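# Pull the tote out from beneath the desk

## Task

Move the tote so it no longer sits under the desk. At the end it must stand upright and be fully clear of the desk: not beneath it and not resting on it. The utility cart must also be upright at the end, or the attempt fails. The robot itself must not tip over or be left leaning, which also fails. Anything that stays in place only because the robot is holding it does not count.

## Robot and tools

Robot: a Hello Robot Stretch 3 with a single arm. It has a two-wheel base (0.33 m long, 0.34 m wide), a lift that rides up a mast, and a telescoping arm that reaches out to the robot's RIGHT side, ending in a wrist and gripper. The base cannot move sideways. To carry the gripper forward or back, drive the base. Turns in place pivot about a point midway between the drive wheels, 0.05 m behind the front edge. With the arm retracted and the wrist folded, a turn sweeps a 0.28 m radius. An unfolded, level wrist reaches beyond that circle.

Frames: the base frame sits on the floor between the drive wheels, with x forward, y left and z up. hand_pose is reported in this frame, at the closed-fingertip point. The odometry frame is the base frame as it stood at the start. Heading is positive to the left and runs from -3.142 to 3.142.

Tool execute_actions takes {"actions": [...]}, run in order. An empty list just returns the state plus one image per camera (head_camera, nav_camera, wrist_camera), always in that order and taken at the end of the call. Each action can hold "robot", "steps" (integer 1 to 450 control steps at 30 per second, default 1) and "until". A bare {"steps": n} only waits.

The "robot" value is one command, a list of up to 8 commands run in turn, or {"stop": true}, which brakes everything and clears the queue. Queue entries can be {"pause_s": s}, a wait of at most 15 s.

- base: exactly one key. translate_m is a relative drive in metres from where the base stands when that command begins; forward is positive, |value| at most 1. rotate_rad is a relative turn in radians; counter-clockwise seen from above (left) is positive, |value| at most 3.2.
- joints: absolute targets by name. Joints you leave out keep their current goal.
  - lift_m: 0 to 1.1 m, the arm's height on the mast.
  - arm_m: 0 to 0.52 m of extension.
  - wrist_yaw_rad: -1.345 to 4.42. At 0 the gripper points along the arm; positive swings it toward the front; 3.0 folds it over the base.
  - wrist_pitch_rad: -1.57 to 0.451. 0 is level; negative tips the fingertips down.
  - wrist_roll_rad: -2.911 to 2.911. At 0 the fingers sit side by side.
  - gripper_m: -0.089 to 0.179, larger is wider. The real fingertip gap is smaller than this value (about 0.007 less when nearly shut, 0.025 less when fully open).
  - head_pan_rad: -3.953 to 1.73. 0 looks forward, positive looks left, -1.57 looks along the arm.
  - head_tilt_rad: -1.53 to 0.419, negative looks down.
- contact_limits: {"arm_m": effort%} from 1 to 100. It sets the motor effort at which that arm motion halts with contact_stop. Lower is gentler. The limit lasts until the next arm_m command.

Motions begin together and keep running across later calls and while you think. A new command takes over at once and discards the rest of any older queue. A queue moves to the next command only once the previous one ends "done" (base or gripper "off_target" also lets it continue). Otherwise the remaining commands are dropped.

"until" ends an action early. {"robot": {"status": "ended"}} fires once nothing reports moving and no queue is running. You can also compare fields, for example {"robot": {"lift_m": [">", 0.3]}}, using =, !=, <, <=, > or >=. Status words can also be tested with ["!=", "moving"]. {"any": {"status": "ended"}} fires when any single motion ends.

The base runs at up to 0.30 m/s and 1.9 rad/s only when stowed: lift_m below 0.30, arm_m below 0.03 and wrist_yaw_rad above 2.54. Otherwise it is capped at 0.10 m/s and 0.63 rad/s.

If any value breaks a limit, the whole call is rejected and nothing new runs.

Tool zoom_image: {"camera": name, "region": [x0, y0, x1, y1]}, in pixels of that camera's last image, with the origin at top-left. The region can be at most 504x504. Image sizes: head 896x504, nav 672x504 (fisheye), wrist 644x364.

Tool finished_scene: {"scene": n}. It closes the scene for good and reports whether the goal was met. Wait until all motion has ended before calling it.

Result lines:
- base_status and joint_status report: moving, done, off_target (came to rest away from the goal and may still be pushing), contact_stop (the joint went slack), time_out, stopped, not_commanded, or torque_fault (a wrist servo is off for 10 s, limp, and refuses goals).
- The base_status bracket shows distance travelled against the goal, from wheel counts.
- joint_goals, measured_speeds, and motor_effort (percent, positive pushes toward higher values; the peak since the last result is in brackets).
- The refusals, queue and queue_left counters, and lines starting refused:, dropped: or replaced:.
- robot.on_its_own appears when the robot changed a goal by itself, when a joint is slack or off, when a motor strains at rest, or when base_tilt leans 3 degrees or more from its start value.
- base_odometry, turned_by_wheels and turned_by_imu. base_tilt is in degrees, with forward and right positive.
- lidar_m: 12 sectors of 30 degrees each, counter-clockwise from straight ahead (4th is left, 7th behind, 10th right). The scan plane is 0.17 m above the floor, so it sees legs but not tabletops.
- wrist_depth_mm and head_depth_mm: 7x7 grids of median depths.

Gripping: to grip, command gripper_m below the object's width. To let go, open at least 0.02 beyond the point where the fingers touched. Neither "done" nor the reading proves you are holding anything.

What to avoid:
- Fold or unfold the wrist only with lift_m between 0.32 and 0.95, wrist_pitch_rad at -0.4 and roll near 0. Once folded, the lift may go down to 0.25.
- When yaw is below -0.4, keep pitch at -0.5 or lower.
- Pushing with the arm on something rigid while the gripper is more than about 0.45 m up can tip the robot. So can pushing again after a contact_stop, or driving while the gripper holds or pushes on something fixed.
- If the base snags or starts leaning, undo the last move in small steps, free the gripper, and drop the lift to about 0.2.
- Avoid drops, slams and hard shoves. The wrist, base and head have no contact stop.
- A loose object may occasionally get nudged by something external.

Each tool is called after ">>>" in YAML: its name, and indented under it one key for each argument.

## Session

I'll start by looking at the scene.

>>> execute_actions:
  actions: []

Scene clock: 0.00 s.
robot.base_odometry: x=+0.000 y=+0.000 heading=+0.000 (m, m, rad; robot's odometry frame)
robot.turned_by_wheels: +0.000 (rad since the last result)
robot.turned_by_imu: +0.000 (rad since the last result)
robot.base_tilt: forward=-0.9 right=+2.3 (deg)
robot.lidar_m: 2.34 2.09 1.85 1.84 1.63 1.84 1.82 2.41 1.74 1.63 2.12 1.90
robot.head_depth_mm: 1736 2233 2190 2181 2181 1725 1977 / 1720 2244 2227 2225 2240 1913 2054 / 1711 2267 2272 2270 2248 1932 2070 / 1697 2301 2297 2298 2296 1947 2175 / 1482 2346 2314 2326 2310 1976 2194 / 1468 2362 2392 2355 2333 1996 2176 / 1461 2390 2389 2391 2352 1899 2042
robot.base_status: not_commanded
robot.joint_positions: lift_m=+0.471 arm_m=+0.003 wrist_yaw_rad=+2.896 wrist_pitch_rad=-0.320 wrist_roll_rad=-0.019 gripper_m=+0.037 head_pan_rad=+0.018 head_tilt_rad=-0.009
robot.joint_goals: lift_m=+0.471 arm_m=+0.003 wrist_yaw_rad=+2.896 wrist_pitch_rad=-0.320 wrist_roll_rad=-0.019 gripper_m=+0.037 head_pan_rad=+0.018 head_tilt_rad=-0.009
robot.joint_status: lift_m=not_commanded arm_m=not_commanded wrist_yaw_rad=not_commanded wrist_pitch_rad=not_commanded wrist_roll_rad=not_commanded gripper_m=not_commanded head_pan_rad=not_commanded head_tilt_rad=not_commanded
robot.measured_speeds: translate_m=+0.000 rotate_rad=+0.000 lift_m=+0.000 arm_m=+0.000 wrist_yaw_rad=+0.000 wrist_pitch_rad=+0.000 wrist_roll_rad=+0.000 head_pan_rad=+0.000 head_tilt_rad=+0.000
robot: refusals=0 queue=idle queue_left=0
robot.motor_effort: left_wheel=+0 right_wheel=+0 lift_m=+35 arm_m=+0 wrist_yaw_rad=+0 wrist_pitch_rad=+7 wrist_roll_rad=-1 gripper_m=-1 head_pan_rad=+0 head_tilt_rad=+2 (%)
robot.hand_pose: x=+0.0361 y=+0.0807 z=+0.5067 quat_wxyz=(+0.198, +0.700, +0.028, +0.686) (m; robot's base frame)
robot.wrist_depth_mm: - - - - - - - / - - - - - - - / - - - - - - - / - - - - - - - / 902 - 932 924 962 924 953 / 741 736 730 760 736 782 767 / 641 641 646 642 650 653 667
pictures: head_camera (sideways: a quarter turn clockwise sets it upright), nav_camera (sideways: a quarter turn counterclockwise sets it upright), wrist_camera
Images, in order (width x height): head_camera 896x504, nav_camera 672x504, wrist_camera 644x364.

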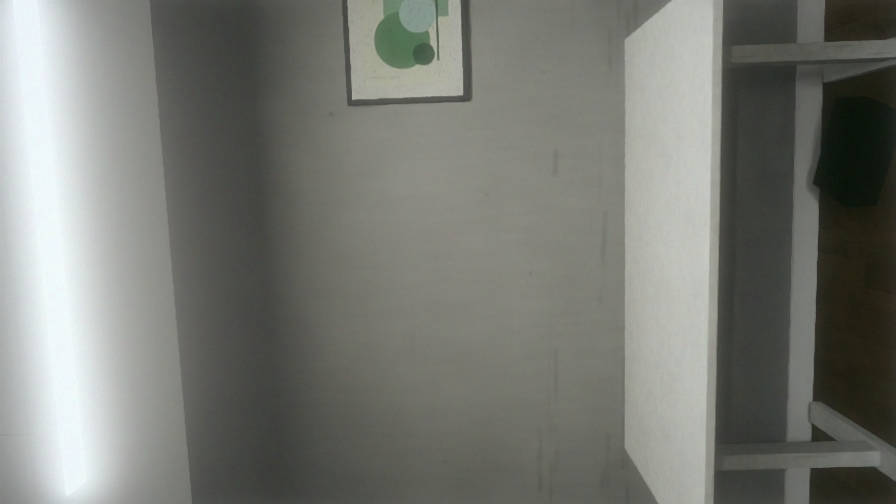

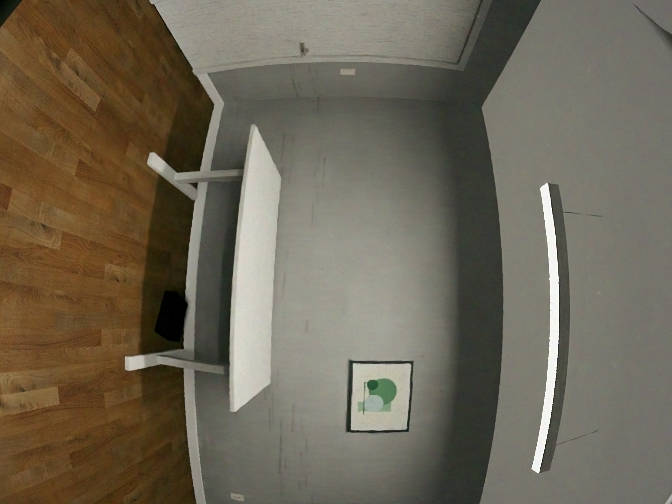

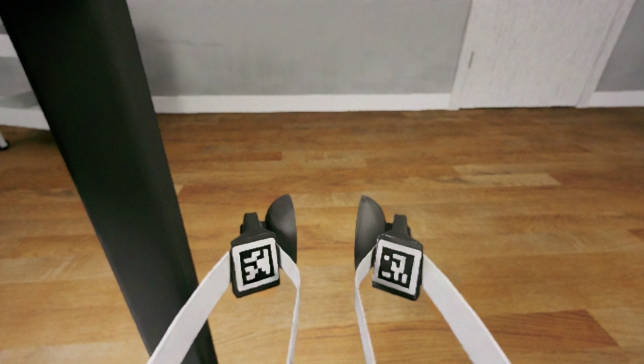

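>>> execute_actions:
  actions:
    - {"robot": {"joints": {"head_tilt_rad": -0.55}}, "steps": 60, "until": {"robot": {"status": "ended"}}}

Scene clock: 3.50 s.
robot.base_odometry: x=+0.000 y=+0.000 heading=+0.000 (m, m, rad; robot's odometry frame)
robot.turned_by_wheels: +0.000 (rad since the last result)
robot.turned_by_imu: +0.001 (rad since the last result)
robot.base_tilt: forward=-0.9 right=+2.3 (deg)
robot.lidar_m: 2.34 2.09 1.85 1.84 1.63 1.84 1.82 2.40 1.74 1.64 2.12 1.91
robot.head_depth_mm: 1853 2041 2051 2412 1914 1505 1241 / 1903 2075 1878 2442 1918 1510 1239 / 1906 2089 2072 2479 1917 1508 1241 / 1927 2130 2082 2480 1920 1504 1245 / 1954 2173 2087 2514 1926 1510 1246 / 1973 2163 2071 2567 1924 1517 1241 / 1999 2181 2104 2516 1935 1510 1252
robot.base_status: not_commanded
robot.joint_positions: lift_m=+0.471 arm_m=+0.003 wrist_yaw_rad=+2.896 wrist_pitch_rad=-0.320 wrist_roll_rad=-0.019 gripper_m=+0.037 head_pan_rad=+0.018 head_tilt_rad=-0.543
robot.joint_goals: lift_m=+0.471 arm_m=+0.003 wrist_yaw_rad=+2.896 wrist_pitch_rad=-0.320 wrist_roll_rad=-0.019 gripper_m=+0.037 head_pan_rad=+0.018 head_tilt_rad=-0.550
robot.joint_status: lift_m=not_commanded arm_m=not_commanded wrist_yaw_rad=not_commanded wrist_pitch_rad=not_commanded wrist_roll_rad=not_commanded gripper_m=not_commanded head_pan_rad=not_commanded head_tilt_rad=done
robot.measured_speeds: translate_m=+0.000 rotate_rad=+0.000 lift_m=+0.000 arm_m=+0.000 wrist_yaw_rad=+0.000 wrist_pitch_rad=+0.000 wrist_roll_rad=+0.000 head_pan_rad=+0.000 head_tilt_rad=+0.000
robot: refusals=0 queue=done queue_left=0
robot.motor_effort: left_wheel=+0(1) right_wheel=+0(0) lift_m=+35(35) arm_m=+0(0) wrist_yaw_rad=-1(1) wrist_pitch_rad=+7(7) wrist_roll_rad=+0(0) gripper_m=+0(0) head_pan_rad=+0(0) head_tilt_rad=-4(31) (%)
robot.hand_pose: x=+0.0361 y=+0.0807 z=+0.5067 quat_wxyz=(+0.198, +0.700, +0.028, +0.686) (m; robot's base frame)
robot.wrist_depth_mm: - - - - - - - / - - - - - - - / - - - - - - - / - - - - - - - / 908 - 966 930 952 951 961 / 731 752 740 774 742 772 772 / 650 649 658 643 661 651 662
pictures: head_camera (sideways: a quarter turn clockwise sets it upright), nav_camera (sideways: a quarter turn counterclockwise sets it upright), wrist_camera
Images, in order (width x height): head_camera 896x504, nav_camera 672x504, wrist_camera 644x364.

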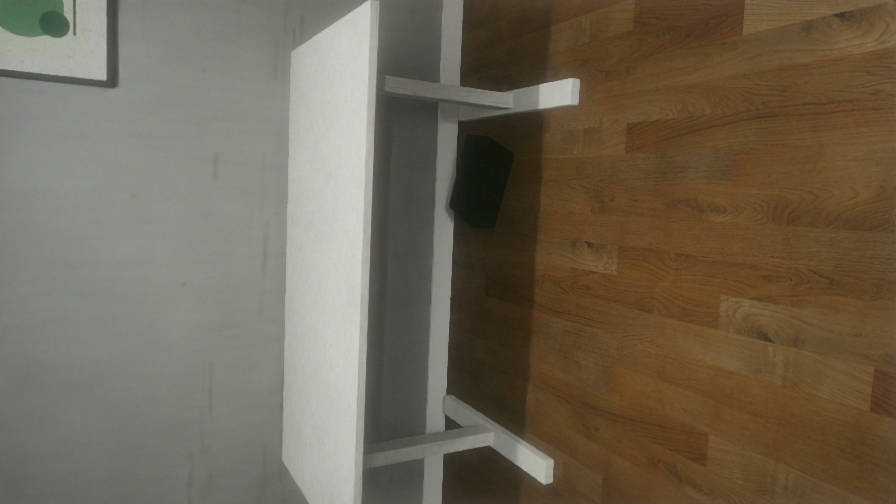

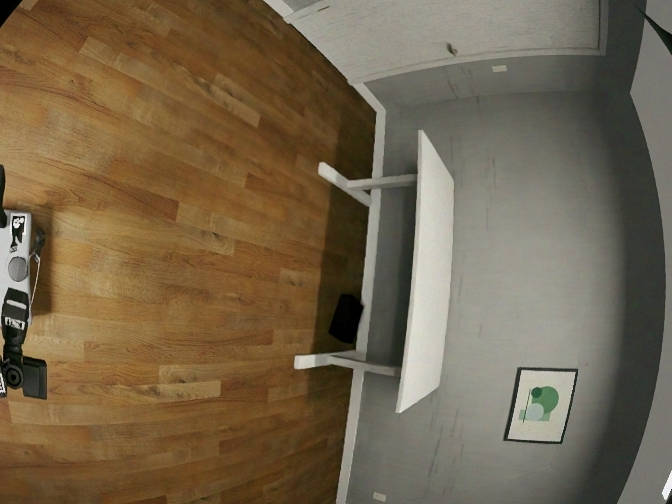

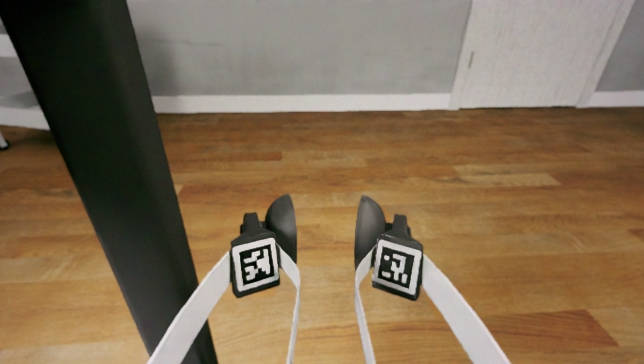

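>>> zoom_image:
  camera: "head_camera"
  region: [420, 60, 600, 260]

Region (420, 60, 600, 260) of head_camera's 896x504 image, scaled by 2.520, with more detail than that image has; it fills the left 454 columns of this view, and the rest is white.

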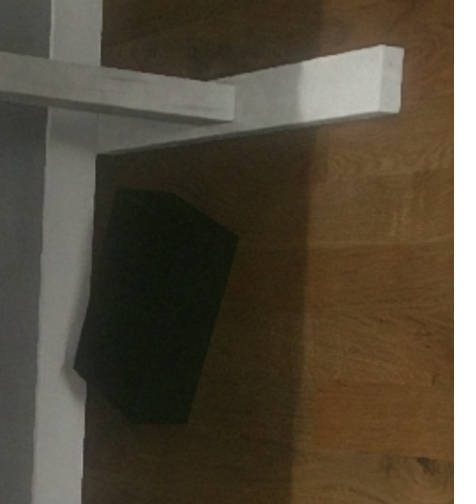

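>>> execute_actions:
  actions:
    - {"robot": {"joints": {"lift_m": 0.28, "head_tilt_rad": -0.8, "head_pan_rad": -0.1}}, "steps": 150, "until": {"robot": {"lift_m": ["<", 0.295]}}}
    - {"robot": {"base": {"translate_m": 0.7}}, "steps": 300, "until": {"robot": {"status": "ended"}}}

Scene clock: 115.10 s.
robot.base_odometry: x=+0.700 y=+0.000 heading=+0.000 (m, m, rad; robot's odometry frame)
robot.turned_by_wheels: +0.000 (rad since the last result)
robot.turned_by_imu: +0.007 (rad since the last result)
robot.base_tilt: forward=-0.9 right=+2.3 (deg)
robot.lidar_m: 1.64 1.42 1.72 1.73 1.87 1.87 2.51 2.18 1.82 2.04 2.04 1.26
robot.head_depth_mm: 1361 1472 1062 1872 1529 1290 1122 / 1374 1478 1054 1746 1527 1293 1117 / 1376 1468 1051 1838 1518 1293 1118 / 1361 1469 1101 1861 1522 1288 1120 / 1366 1475 1096 1876 1516 1293 1113 / 1359 1466 1099 1857 1515 1286 1117 / 1364 1466 1094 1861 1519 1281 1114
robot.base_status: done (translate_m +0.7000 of +0.7000)
robot.joint_positions: lift_m=+0.280 arm_m=+0.003 wrist_yaw_rad=+2.896 wrist_pitch_rad=-0.321 wrist_roll_rad=-0.019 gripper_m=+0.037 head_pan_rad=-0.093 head_tilt_rad=-0.791
robot.joint_goals: lift_m=+0.280 arm_m=+0.003 wrist_yaw_rad=+2.896 wrist_pitch_rad=-0.321 wrist_roll_rad=-0.019 gripper_m=+0.037 head_pan_rad=-0.100 head_tilt_rad=-0.800
robot.joint_status: lift_m=done arm_m=not_commanded wrist_yaw_rad=not_commanded wrist_pitch_rad=not_commanded wrist_roll_rad=not_commanded gripper_m=not_commanded head_pan_rad=done head_tilt_rad=done
robot.measured_speeds: translate_m=+0.000 rotate_rad=+0.000 lift_m=+0.000 arm_m=+0.000 wrist_yaw_rad=+0.000 wrist_pitch_rad=+0.000 wrist_roll_rad=+0.000 head_pan_rad=+0.000 head_tilt_rad=+0.000
robot: refusals=0 queue=done queue_left=0
robot.motor_effort: left_wheel=+0(9) right_wheel=+0(8) lift_m=+30(33) arm_m=+0(0) wrist_yaw_rad=+0(0) wrist_pitch_rad=+7(7) wrist_roll_rad=-1(0) gripper_m=-1(0) head_pan_rad=-2(13) head_tilt_rad=-4(22) (%)
robot.hand_pose: x=+0.0361 y=+0.0806 z=+0.3152 quat_wxyz=(+0.198, +0.700, +0.029, +0.686) (m; robot's base frame)
robot.wrist_depth_mm: - - - - - - - / - - - - - - - / - - - - - - - / 780 - 817 808 797 814 806 / 626 - 647 648 657 651 663 / 524 511 512 535 513 533 536 / 446 - - 456 453 459 457
pictures: head_camera (sideways: a quarter turn clockwise sets it upright), nav_camera (sideways: a quarter turn counterclockwise sets it upright), wrist_camera
Images, in order (width x height): head_camera 896x504, nav_camera 672x504, wrist_camera 644x364.

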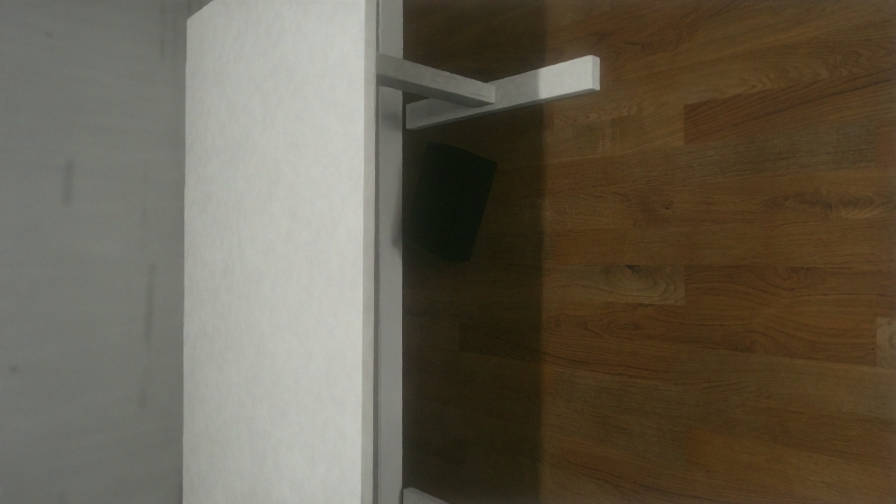

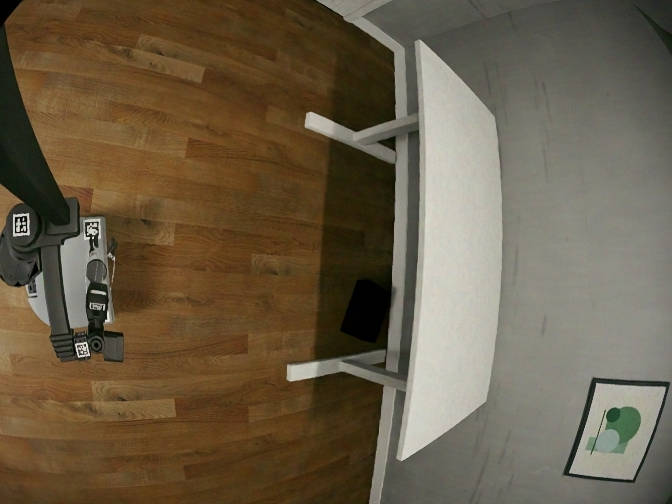

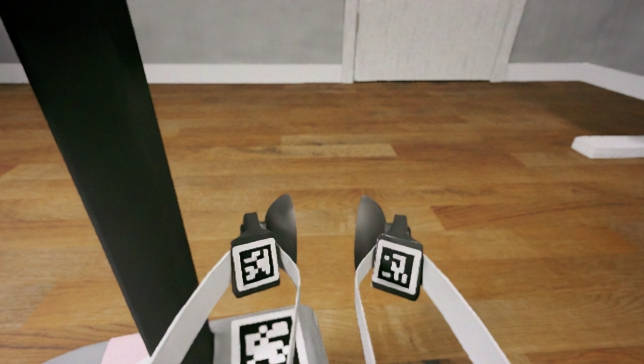

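>>> zoom_image:
  camera: "head_camera"
  region: [380, 130, 520, 280]

Region (380, 130, 520, 280) of head_camera's 896x504 image, scaled by 3.360, with more detail than that image has; it fills the left 470 columns of this view, and the rest is white.

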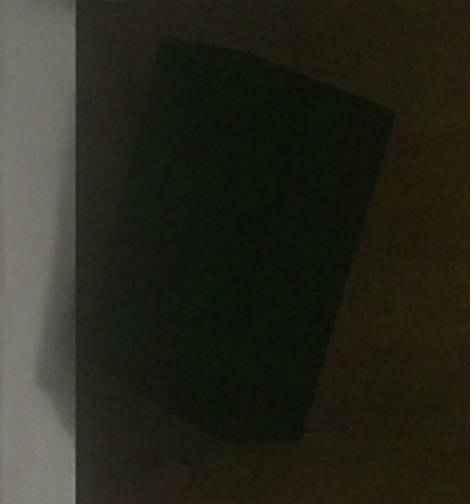

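>>> execute_actions:
  actions:
    - {"robot": {"base": {"translate_m": 0.62}, "joints": {"wrist_pitch_rad": -0.4, "wrist_roll_rad": 0.0, "lift_m": 0.29}}, "steps": 300, "until": {"robot": {"status": "ended"}}}
    - {"robot": {"base": {"rotate_rad": 1.2}, "joints": {"head_pan_rad": -1.57, "head_tilt_rad": -0.9}}, "steps": 15}
    - {"robot": {"joints": {"lift_m": 0.335}}, "steps": 100, "until": {"robot": {"lift_m": [">", 0.325]}}}
    - {"robot": {"joints": {"wrist_yaw_rad": 0.0}}, "steps": 300, "until": {"robot": {"status": "ended"}}}

Scene clock: 175.00 s.
robot.base_odometry: x=+1.320 y=+0.000 heading=+1.200 (m, m, rad; robot's odometry frame)
robot.turned_by_wheels: +1.200 (rad since the last result)
robot.turned_by_imu: +1.196 (rad since the last result)
robot.base_tilt: forward=-0.9 right=+2.3 (deg)
robot.lidar_m: 1.61 1.61 1.95 2.35 3.13 2.17 2.14 1.95 0.78 1.03 1.04 0.89
robot.head_depth_mm: 996 1129 911 742 628 1219 1092 / 965 1084 910 741 626 1217 1099 / 935 1068 905 740 626 1193 1142 / 908 1037 905 740 625 575 - / 883 1021 905 737 625 574 1089 / 856 988 899 736 623 562 1084 / 831 956 900 734 622 550 1090
robot.base_status: done (rotate_rad +1.2000 of +1.2000)
robot.joint_positions: lift_m=+0.335 arm_m=+0.003 wrist_yaw_rad=+0.002 wrist_pitch_rad=-0.413 wrist_roll_rad=-0.004 gripper_m=+0.037 head_pan_rad=-1.563 head_tilt_rad=-0.889
robot.joint_goals: lift_m=+0.335 arm_m=+0.003 wrist_yaw_rad=+0.000 wrist_pitch_rad=-0.400 wrist_roll_rad=+0.000 gripper_m=+0.037 head_pan_rad=-1.570 head_tilt_rad=-0.900
robot.joint_status: lift_m=done arm_m=not_commanded wrist_yaw_rad=done wrist_pitch_rad=done wrist_roll_rad=done gripper_m=not_commanded head_pan_rad=done head_tilt_rad=done
robot.measured_speeds: translate_m=+0.000 rotate_rad=+0.000 lift_m=+0.000 arm_m=+0.000 wrist_yaw_rad=+0.000 wrist_pitch_rad=+0.000 wrist_roll_rad=+0.000 head_pan_rad=+0.000 head_tilt_rad=+0.000
robot: refusals=0 queue=done queue_left=0
robot.motor_effort: left_wheel=+0(8) right_wheel=+1(11) lift_m=+39(41) arm_m=+0(0) wrist_yaw_rad=-2(1) wrist_pitch_rad=+6(8) wrist_roll_rad=+2(2) gripper_m=+0(0) head_pan_rad=-3(32) head_tilt_rad=-6(14) (%)
robot.hand_pose: x=-0.0211 y=-0.3729 z=+0.3487 quat_wxyz=(+0.694, +0.146, -0.690, -0.144) (m; robot's base frame)
robot.wrist_depth_mm: 628 659 687 728 780 809 417 / 676 722 755 798 842 877 440 / 715 771 802 846 912 931 485 / 752 769 782 744 724 662 757 / 646 642 645 598 577 594 652 / 548 539 531 545 529 547 518 / 473 472 476 475 470 475 454
pictures: head_camera (sideways: a quarter turn clockwise sets it upright), nav_camera (sideways: a quarter turn counterclockwise sets it upright), wrist_camera
Images, in order (width x height): head_camera 896x504, nav_camera 672x504, wrist_camera 644x364.

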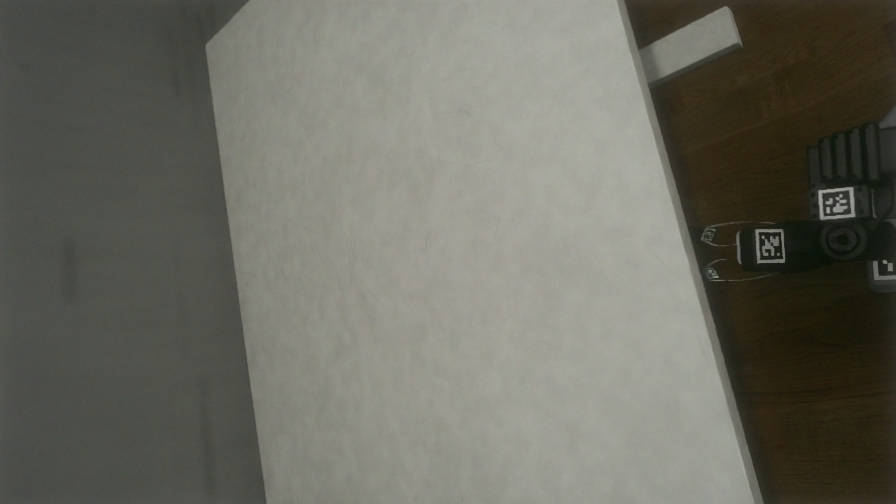

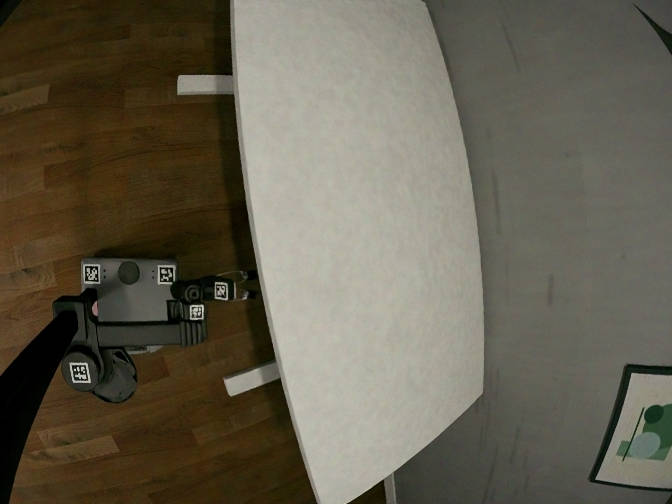

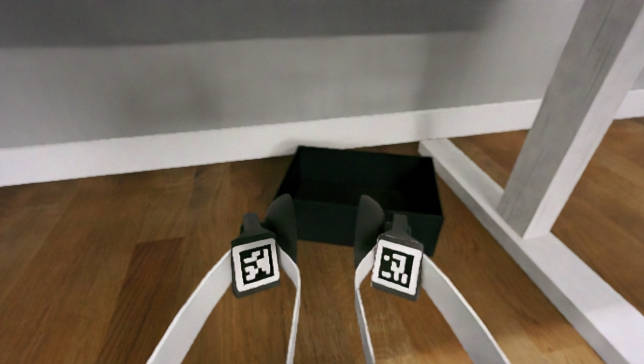

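>>> execute_actions:
  actions:
    - {"robot": {"base": {"translate_m": -0.06}, "joints": {"wrist_pitch_rad": -1.25, "lift_m": 0.285, "arm_m": 0.515, "gripper_m": 0.1}}, "steps": 300, "until": {"robot": {"status": "ended"}}}

Scene clock: 267.87 s.
robot.base_odometry: x=+1.298 y=-0.056 heading=+1.200 (m, m, rad; robot's odometry frame)
robot.turned_by_wheels: +0.000 (rad since the last result)
robot.turned_by_imu: +0.001 (rad since the last result)
robot.base_tilt: forward=-0.9 right=+2.3 (deg)
robot.lidar_m: 1.68 1.67 2.01 2.36 3.12 2.11 2.08 1.96 0.75 1.05 1.05 0.95
robot.head_depth_mm: 1008 1177 908 746 642 1228 1096 / 976 1097 909 743 624 1233 1094 / 950 1073 906 742 625 1204 1105 / 919 1040 902 738 623 1192 1116 / 892 1029 901 740 623 1170 1089 / 864 1000 902 737 623 574 1089 / 841 967 902 737 622 561 1082
robot.base_status: done (translate_m -0.0600 of -0.0600)
robot.joint_positions: lift_m=+0.285 arm_m=+0.515 wrist_yaw_rad=+0.000 wrist_pitch_rad=-1.248 wrist_roll_rad=-0.003 gripper_m=+0.100 head_pan_rad=-1.563 head_tilt_rad=-0.889
robot.joint_goals: lift_m=+0.285 arm_m=+0.515 wrist_yaw_rad=+0.000 wrist_pitch_rad=-1.250 wrist_roll_rad=+0.000 gripper_m=+0.100 head_pan_rad=-1.570 head_tilt_rad=-0.900
robot.joint_status: lift_m=done arm_m=done wrist_yaw_rad=done wrist_pitch_rad=done wrist_roll_rad=done gripper_m=done head_pan_rad=done head_tilt_rad=done
robot.measured_speeds: translate_m=+0.000 rotate_rad=+0.000 lift_m=+0.000 arm_m=+0.000 wrist_yaw_rad=+0.000 wrist_pitch_rad=+0.000 wrist_roll_rad=+0.000 head_pan_rad=+0.000 head_tilt_rad=+0.000
robot: refusals=0 queue=done queue_left=0
robot.motor_effort: left_wheel=-1(7) right_wheel=+1(4) lift_m=+31(38) arm_m=+3(7) wrist_yaw_rad=+1(2) wrist_pitch_rad=+0(7) wrist_roll_rad=+1(1) gripper_m=+0(83) head_pan_rad=-3(3) head_tilt_rad=-4(5) (%)
robot.hand_pose: x=-0.0216 y=-0.7180 z=+0.1732 quat_wxyz=(+0.575, +0.414, -0.573, -0.413) (m; robot's base frame)
robot.wrist_depth_mm: 357 358 290 287 359 362 326 / 351 353 347 346 330 289 319 / 345 342 339 342 343 313 316 / 338 310 336 340 337 298 315 / 334 332 331 331 332 288 328 / 326 328 328 326 327 328 329 / 322 321 324 323 324 325 324
pictures: head_camera (sideways: a quarter turn clockwise sets it upright), nav_camera (sideways: a quarter turn counterclockwise sets it upright), wrist_camera
Images, in order (width x height): head_camera 896x504, nav_camera 672x504, wrist_camera 644x364.

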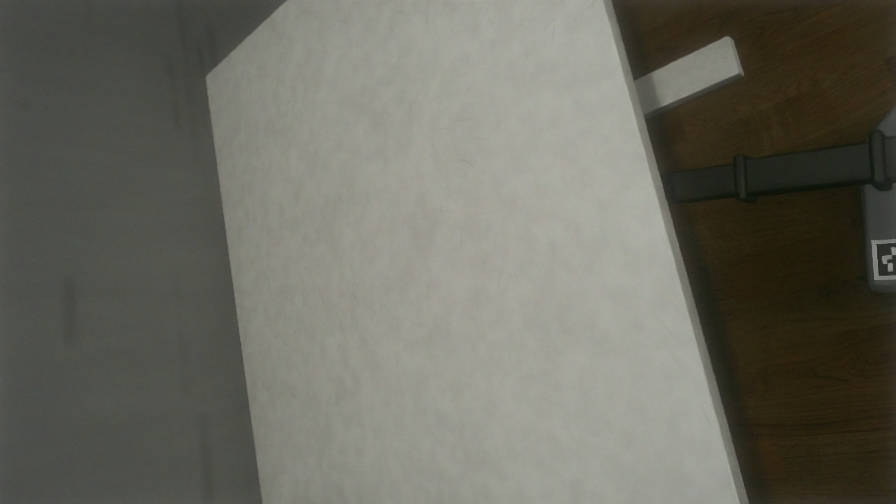

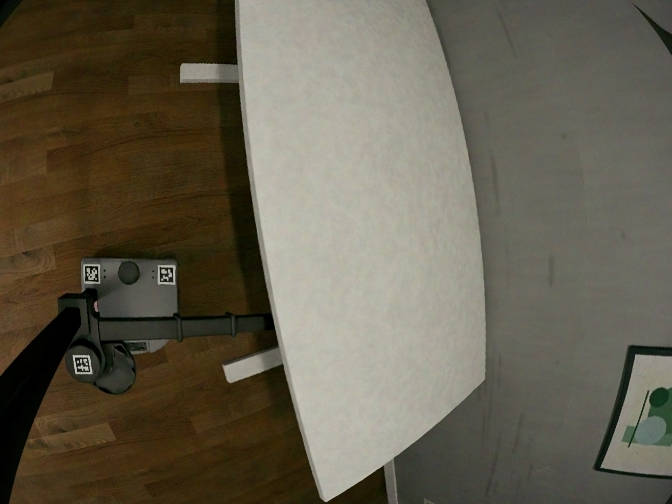

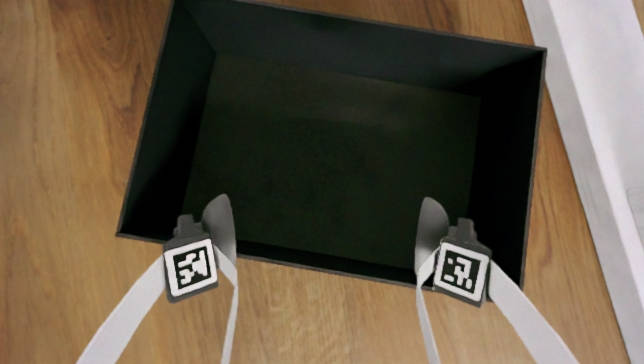

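>>> execute_actions:
  actions:
    - {"robot": {"joints": {"wrist_pitch_rad": -1.1, "arm_m": 0.52}}, "steps": 6}
    - {"robot": {"joints": {"lift_m": 0.165, "head_tilt_rad": -1.25}}, "steps": 300, "until": {"robot": {"status": "ended"}}}

Scene clock: 298.20 s.
robot.base_odometry: x=+1.298 y=-0.056 heading=+1.200 (m, m, rad; robot's odometry frame)
robot.turned_by_wheels: +0.000 (rad since the last result)
robot.turned_by_imu: +0.001 (rad since the last result)
robot.base_tilt: forward=-1.0 right=+2.3 (deg)
robot.lidar_m: 1.67 1.68 2.01 2.35 3.11 2.12 2.08 1.96 0.75 1.05 1.05 0.95
robot.head_depth_mm: 784 707 643 1369 1265 1176 1095 / 782 705 640 1316 1262 1196 1073 / 775 700 638 1321 1272 - - / 774 698 636 1307 1264 - 1064 / 771 695 634 602 1240 1157 1081 / 766 694 631 592 1241 1157 1079 / 763 688 631 585 1244 1159 1078
robot.base_status: done (translate_m -0.0600 of -0.0600)
robot.joint_positions: lift_m=+0.165 arm_m=+0.520 wrist_yaw_rad=+0.000 wrist_pitch_rad=-1.111 wrist_roll_rad=-0.003 gripper_m=+0.100 head_pan_rad=-1.563 head_tilt_rad=-1.235
robot.joint_goals: lift_m=+0.165 arm_m=+0.520 wrist_yaw_rad=+0.000 wrist_pitch_rad=-1.100 wrist_roll_rad=+0.000 gripper_m=+0.100 head_pan_rad=-1.570 head_tilt_rad=-1.250
robot.joint_status: lift_m=done arm_m=done wrist_yaw_rad=done wrist_pitch_rad=done wrist_roll_rad=done gripper_m=done head_pan_rad=done head_tilt_rad=done
robot.measured_speeds: translate_m=+0.000 rotate_rad=+0.000 lift_m=+0.000 arm_m=+0.000 wrist_yaw_rad=+0.000 wrist_pitch_rad=+0.000 wrist_roll_rad=+0.000 head_pan_rad=+0.000 head_tilt_rad=+0.000
robot: refusals=0 queue=done queue_left=0
robot.motor_effort: left_wheel=-1(1) right_wheel=+2(2) lift_m=+30(32) arm_m=+3(1) wrist_yaw_rad=-1(0) wrist_pitch_rad=+6(4) wrist_roll_rad=+1(1) gripper_m=+0(1) head_pan_rad=-3(3) head_tilt_rad=-6(28) (%)
robot.hand_pose: x=-0.0217 y=-0.7568 z=+0.0635 quat_wxyz=(+0.602, +0.373, -0.600, -0.373) (m; robot's base frame)
robot.wrist_depth_mm: 168 206 217 202 190 178 169 / 165 216 253 249 237 220 194 / 167 225 245 243 244 243 198 / 172 229 234 233 235 233 191 / 177 222 224 225 226 225 185 / 180 214 215 216 216 217 180 / 150 167 187 208 209 209 172
pictures: head_camera (sideways: a quarter turn clockwise sets it upright), nav_camera (sideways: a quarter turn counterclockwise sets it upright), wrist_camera
Images, in order (width x height): head_camera 896x504, nav_camera 672x504, wrist_camera 644x364.

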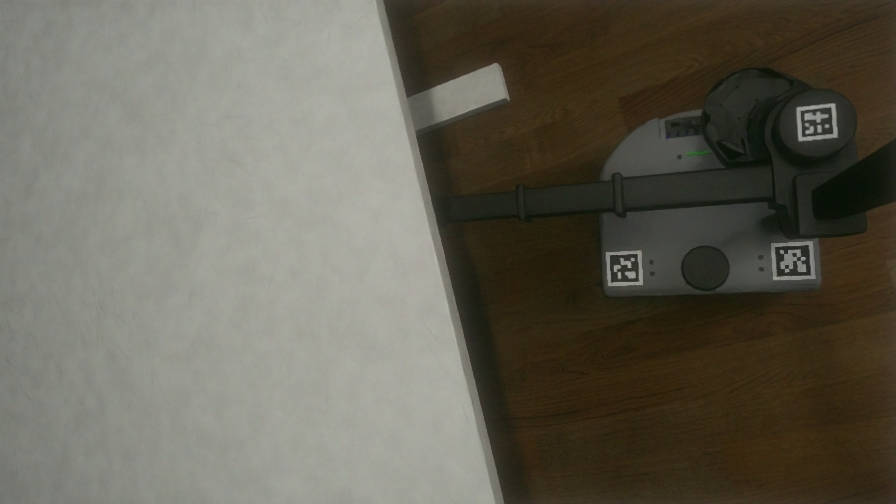

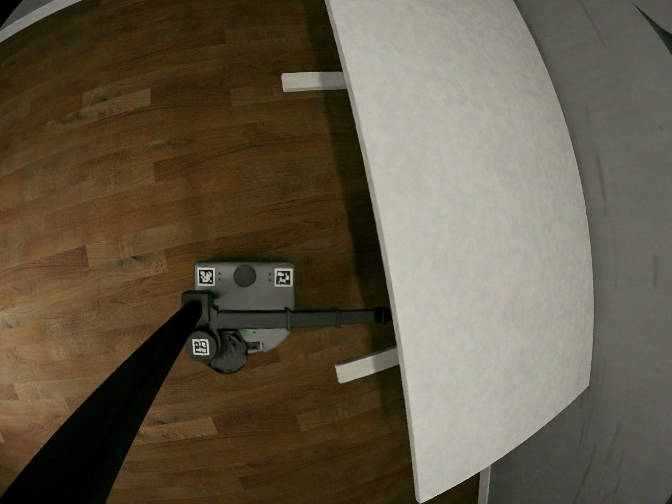

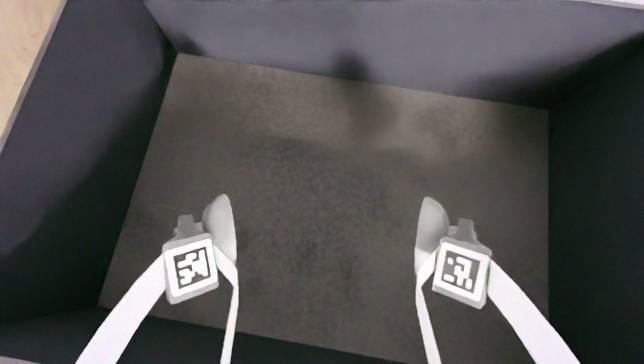

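>>> execute_actions:
  actions:
    - {"robot": {"joints": {"wrist_pitch_rad": -1.42}}, "steps": 8}
    - {"robot": {"joints": {"arm_m": 0.12}}, "steps": 300, "until": {"robot": {"status": "ended"}}}

Scene clock: 311.03 s.
robot.base_odometry: x=+1.298 y=-0.056 heading=+1.200 (m, m, rad; robot's odometry frame)
robot.turned_by_wheels: +0.000 (rad since the last result)
robot.turned_by_imu: +0.002 (rad since the last result)
robot.base_tilt: forward=-0.9 right=+2.3 (deg)
robot.lidar_m: 1.67 1.68 2.02 2.37 3.13 2.12 2.09 1.97 0.75 1.05 1.05 0.95
robot.head_depth_mm: 786 706 644 1362 1263 1172 1098 / 781 703 642 1314 1258 1193 1076 / 777 700 638 1322 1279 - - / 774 698 638 608 1252 - 1064 / 772 695 633 603 1244 1160 1084 / 769 692 631 594 1253 1160 1080 / 765 691 629 587 1232 1155 1082
robot.base_status: done (translate_m -0.0600 of -0.0600)
robot.joint_positions: lift_m=+0.165 arm_m=+0.120 wrist_yaw_rad=+0.000 wrist_pitch_rad=-1.408 wrist_roll_rad=+0.001 gripper_m=+0.100 head_pan_rad=-1.563 head_tilt_rad=-1.235
robot.joint_goals: lift_m=+0.165 arm_m=+0.120 wrist_yaw_rad=+0.000 wrist_pitch_rad=-1.420 wrist_roll_rad=+0.000 gripper_m=+0.100 head_pan_rad=-1.570 head_tilt_rad=-1.250
robot.joint_status: lift_m=done arm_m=done wrist_yaw_rad=done wrist_pitch_rad=done wrist_roll_rad=done gripper_m=done head_pan_rad=done head_tilt_rad=done
robot.measured_speeds: translate_m=+0.000 rotate_rad=+0.000 lift_m=+0.000 arm_m=+0.000 wrist_yaw_rad=+0.000 wrist_pitch_rad=+0.000 wrist_roll_rad=+0.000 head_pan_rad=+0.000 head_tilt_rad=+0.000
robot: refusals=0 queue=done queue_left=0
robot.motor_effort: left_wheel=-1(2) right_wheel=+2(3) lift_m=+31(31) arm_m=-2(2) wrist_yaw_rad=+0(2) wrist_pitch_rad=-5(10) wrist_roll_rad=+0(2) gripper_m=+0(0) head_pan_rad=-2(3) head_tilt_rad=-7(7) (%)
robot.hand_pose: x=-0.0216 y=-0.2829 z=+0.0471 quat_wxyz=(+0.539, +0.458, -0.539, -0.458) (m; robot's base frame)
robot.wrist_depth_mm: 181 205 204 204 204 206 175 / 179 207 205 205 207 206 173 / 184 208 208 208 208 209 174 / 185 209 209 208 211 211 173 / 181 211 210 211 211 209 172 / 145 145 136 148 144 153 153 / 218 218 216 218 218 218 218
pictures: head_camera (sideways: a quarter turn clockwise sets it upright), nav_camera (sideways: a quarter turn counterclockwise sets it upright), wrist_camera
Images, in order (width x height): head_camera 896x504, nav_camera 672x504, wrist_camera 644x364.

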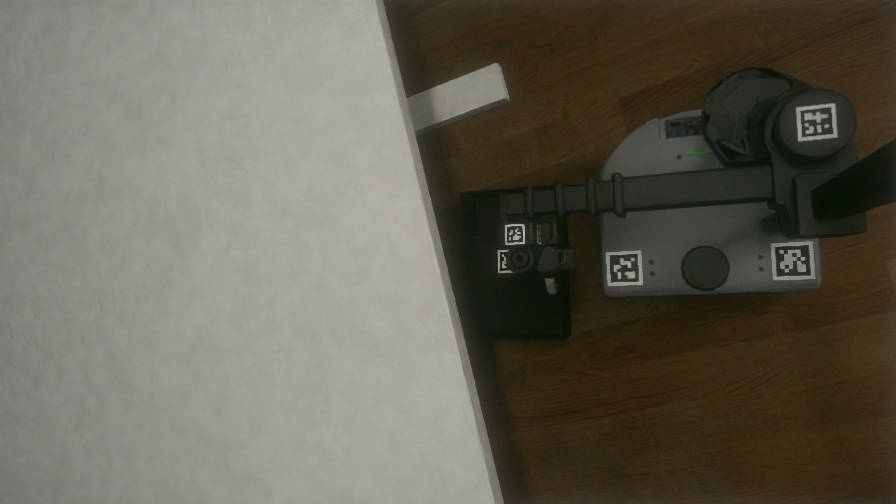

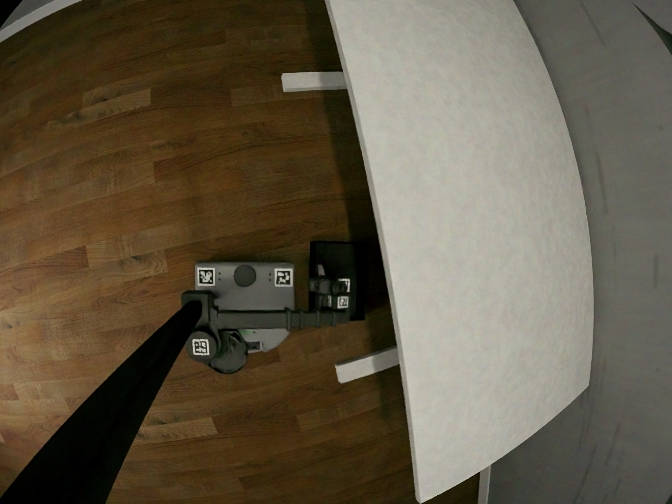

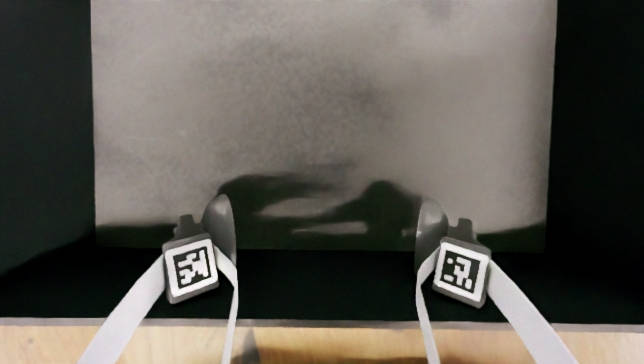

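>>> execute_actions:
  actions:
    - {"robot": {"joints": {"arm_m": 0.22, "gripper_m": 0.16}}, "steps": 20}
    - {"robot": {"base": {"rotate_rad": 2.4}}, "steps": 300, "until": {"robot": {"status": "ended"}}}

Scene clock: 329.03 s.
robot.base_odometry: x=+1.298 y=-0.056 heading=-2.683 (m, m, rad; robot's odometry frame)
robot.turned_by_wheels: +2.400 (rad since the last result)
robot.turned_by_imu: +2.390 (rad since the last result)
robot.base_tilt: forward=-1.0 right=+2.3 (deg)
robot.lidar_m: 2.62 2.11 2.07 0.77 0.74 1.05 0.97 0.95 1.67 1.80 2.36 3.11
robot.head_depth_mm: 1624 1640 1499 1372 1268 1175 1095 / 1720 1620 1484 1372 1275 1196 1071 / 1772 1625 1484 1369 1265 - - / 1801 1614 1486 1378 1259 - 1068 / 1780 1621 1467 1349 1252 1156 1087 / 1783 1608 1462 1341 1240 1154 1083 / 1785 1600 1462 1343 1244 1157 1075
robot.base_status: done (rotate_rad +2.3999 of +2.4000)
robot.joint_positions: lift_m=+0.165 arm_m=+0.220 wrist_yaw_rad=+0.000 wrist_pitch_rad=-1.416 wrist_roll_rad=+0.001 gripper_m=+0.160 head_pan_rad=-1.563 head_tilt_rad=-1.235
robot.joint_goals: lift_m=+0.165 arm_m=+0.220 wrist_yaw_rad=+0.000 wrist_pitch_rad=-1.420 wrist_roll_rad=+0.000 gripper_m=+0.160 head_pan_rad=-1.570 head_tilt_rad=-1.250
robot.joint_status: lift_m=done arm_m=done wrist_yaw_rad=done wrist_pitch_rad=done wrist_roll_rad=done gripper_m=done head_pan_rad=done head_tilt_rad=done
robot.measured_speeds: translate_m=+0.000 rotate_rad=+0.000 lift_m=+0.000 arm_m=+0.000 wrist_yaw_rad=+0.000 wrist_pitch_rad=+0.000 wrist_roll_rad=+0.000 head_pan_rad=+0.000 head_tilt_rad=+0.000
robot: refusals=0 queue=done queue_left=0
robot.motor_effort: left_wheel=-1(8) right_wheel=+3(14) lift_m=+31(31) arm_m=+2(2) wrist_yaw_rad=+0(0) wrist_pitch_rad=-1(5) wrist_roll_rad=-1(1) gripper_m=+1(84) head_pan_rad=-3(2) head_tilt_rad=-6(8) (%)
robot.hand_pose: x=-0.0216 y=-0.3804 z=+0.0470 quat_wxyz=(+0.537, +0.460, -0.537, -0.461) (m; robot's base frame)
robot.wrist_depth_mm: 205 205 132 191 181 133 207 / 206 209 141 205 205 159 123 / 210 134 195 207 207 200 142 / 210 140 209 208 210 209 173 / 133 169 210 210 211 211 211 / 131 161 213 212 213 214 214 / 217 130 173 214 216 215 215
pictures: head_camera (sideways: a quarter turn clockwise sets it upright), nav_camera (sideways: a quarter turn counterclockwise sets it upright), wrist_camera
Images, in order (width x height): head_camera 896x504, nav_camera 672x504, wrist_camera 644x364.

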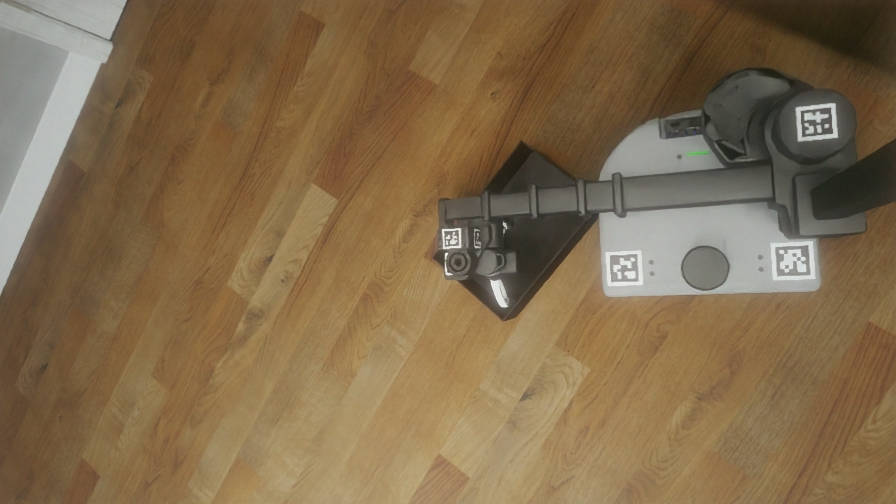

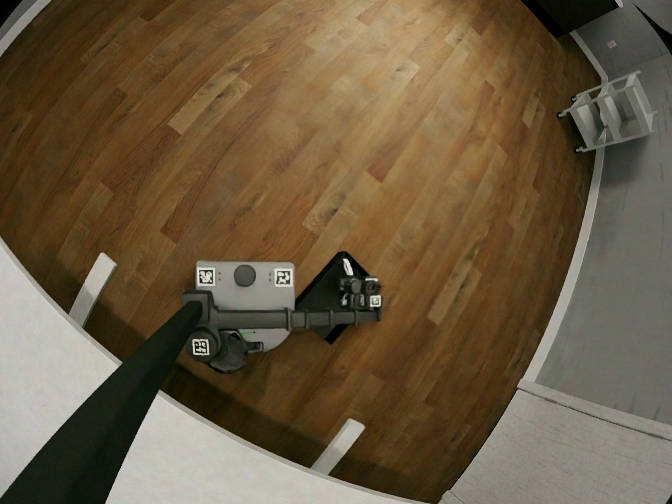

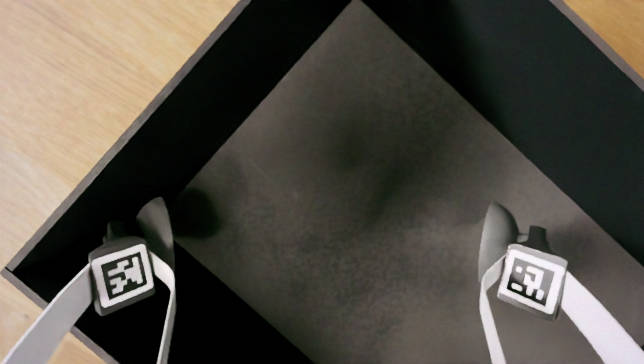

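>>> execute_actions:
  actions:
    - {"robot": {"joints": {"gripper_m": 0.08}}, "steps": 6}
    - {"robot": {"joints": {"lift_m": 0.275}}, "steps": 100, "until": {"robot": {"lift_m": [">", 0.245]}}}
    - {"robot": {"base": {"rotate_rad": -0.25}}, "steps": 300, "until": {"robot": {"status": "ended"}}}

Scene clock: 342.93 s.
robot.base_odometry: x=+1.298 y=-0.056 heading=-2.933 (m, m, rad; robot's odometry frame)
robot.turned_by_wheels: -0.250 (rad since the last result)
robot.turned_by_imu: -0.248 (rad since the last result)
robot.base_tilt: forward=-0.9 right=+2.3 (deg)
robot.lidar_m: 3.14 2.12 2.08 1.83 1.16 1.05 1.05 0.95 1.67 1.69 2.07 3.11
robot.head_depth_mm: 1605 1643 1487 1367 1266 1178 1088 / 1666 1626 1477 1359 1257 1198 - / 1719 1620 1482 1366 1268 - - / 1731 1621 1473 1372 1263 - 1071 / 1763 1619 1473 1333 1248 1160 1084 / 1765 1602 1462 1345 1245 1156 1079 / 1771 1604 1455 1334 1243 1158 1079
robot.base_status: done (rotate_rad -0.2500 of -0.2500)
robot.joint_positions: lift_m=+0.275 arm_m=+0.220 wrist_yaw_rad=+0.000 wrist_pitch_rad=-1.416 wrist_roll_rad=+0.001 gripper_m=+0.080 head_pan_rad=-1.563 head_tilt_rad=-1.235
robot.joint_goals: lift_m=+0.275 arm_m=+0.220 wrist_yaw_rad=+0.000 wrist_pitch_rad=-1.420 wrist_roll_rad=+0.000 gripper_m=+0.080 head_pan_rad=-1.570 head_tilt_rad=-1.250
robot.joint_status: lift_m=done arm_m=done wrist_yaw_rad=done wrist_pitch_rad=done wrist_roll_rad=done gripper_m=done head_pan_rad=done head_tilt_rad=done
robot.measured_speeds: translate_m=+0.000 rotate_rad=+0.000 lift_m=+0.000 arm_m=+0.000 wrist_yaw_rad=+0.000 wrist_pitch_rad=+0.000 wrist_roll_rad=+0.000 head_pan_rad=+0.000 head_tilt_rad=+0.000
robot: refusals=0 queue=done queue_left=0
robot.motor_effort: left_wheel=+1(6) right_wheel=-1(6) lift_m=+39(41) arm_m=+2(2) wrist_yaw_rad=-1(1) wrist_pitch_rad=-1(1) wrist_roll_rad=-1(1) gripper_m=+0(84) head_pan_rad=-3(2) head_tilt_rad=-7(7) (%)
robot.hand_pose: x=-0.0216 y=-0.3804 z=+0.1567 quat_wxyz=(+0.537, +0.460, -0.537, -0.461) (m; robot's base frame)
robot.wrist_depth_mm: 310 312 308 312 314 311 313 / 313 261 310 313 314 314 315 / 315 263 315 314 316 318 318 / 317 296 316 318 315 321 322 / 261 317 320 319 318 272 325 / 324 260 322 320 324 325 326 / 327 328 260 326 300 330 331
pictures: head_camera (sideways: a quarter turn clockwise sets it upright), nav_camera (sideways: a quarter turn counterclockwise sets it upright), wrist_camera
Images, in order (width x height): head_camera 896x504, nav_camera 672x504, wrist_camera 644x364.

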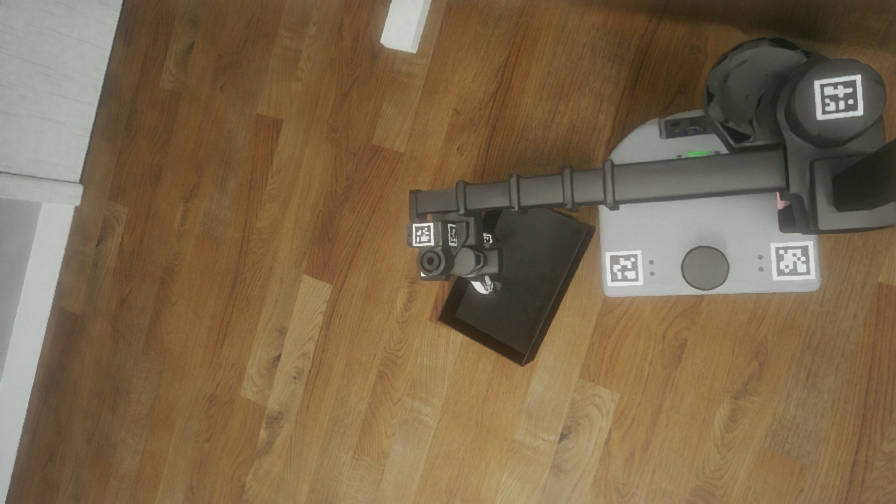

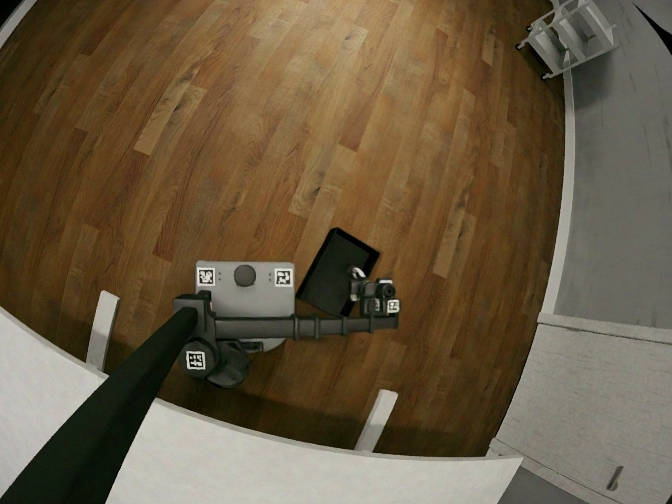

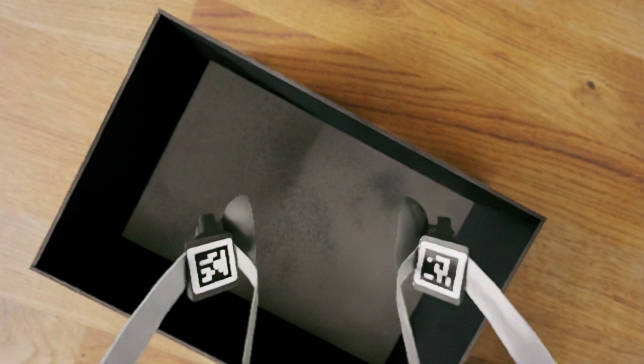

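>>> finished_scene:
  scene: 1

The scene is finished: the task was done.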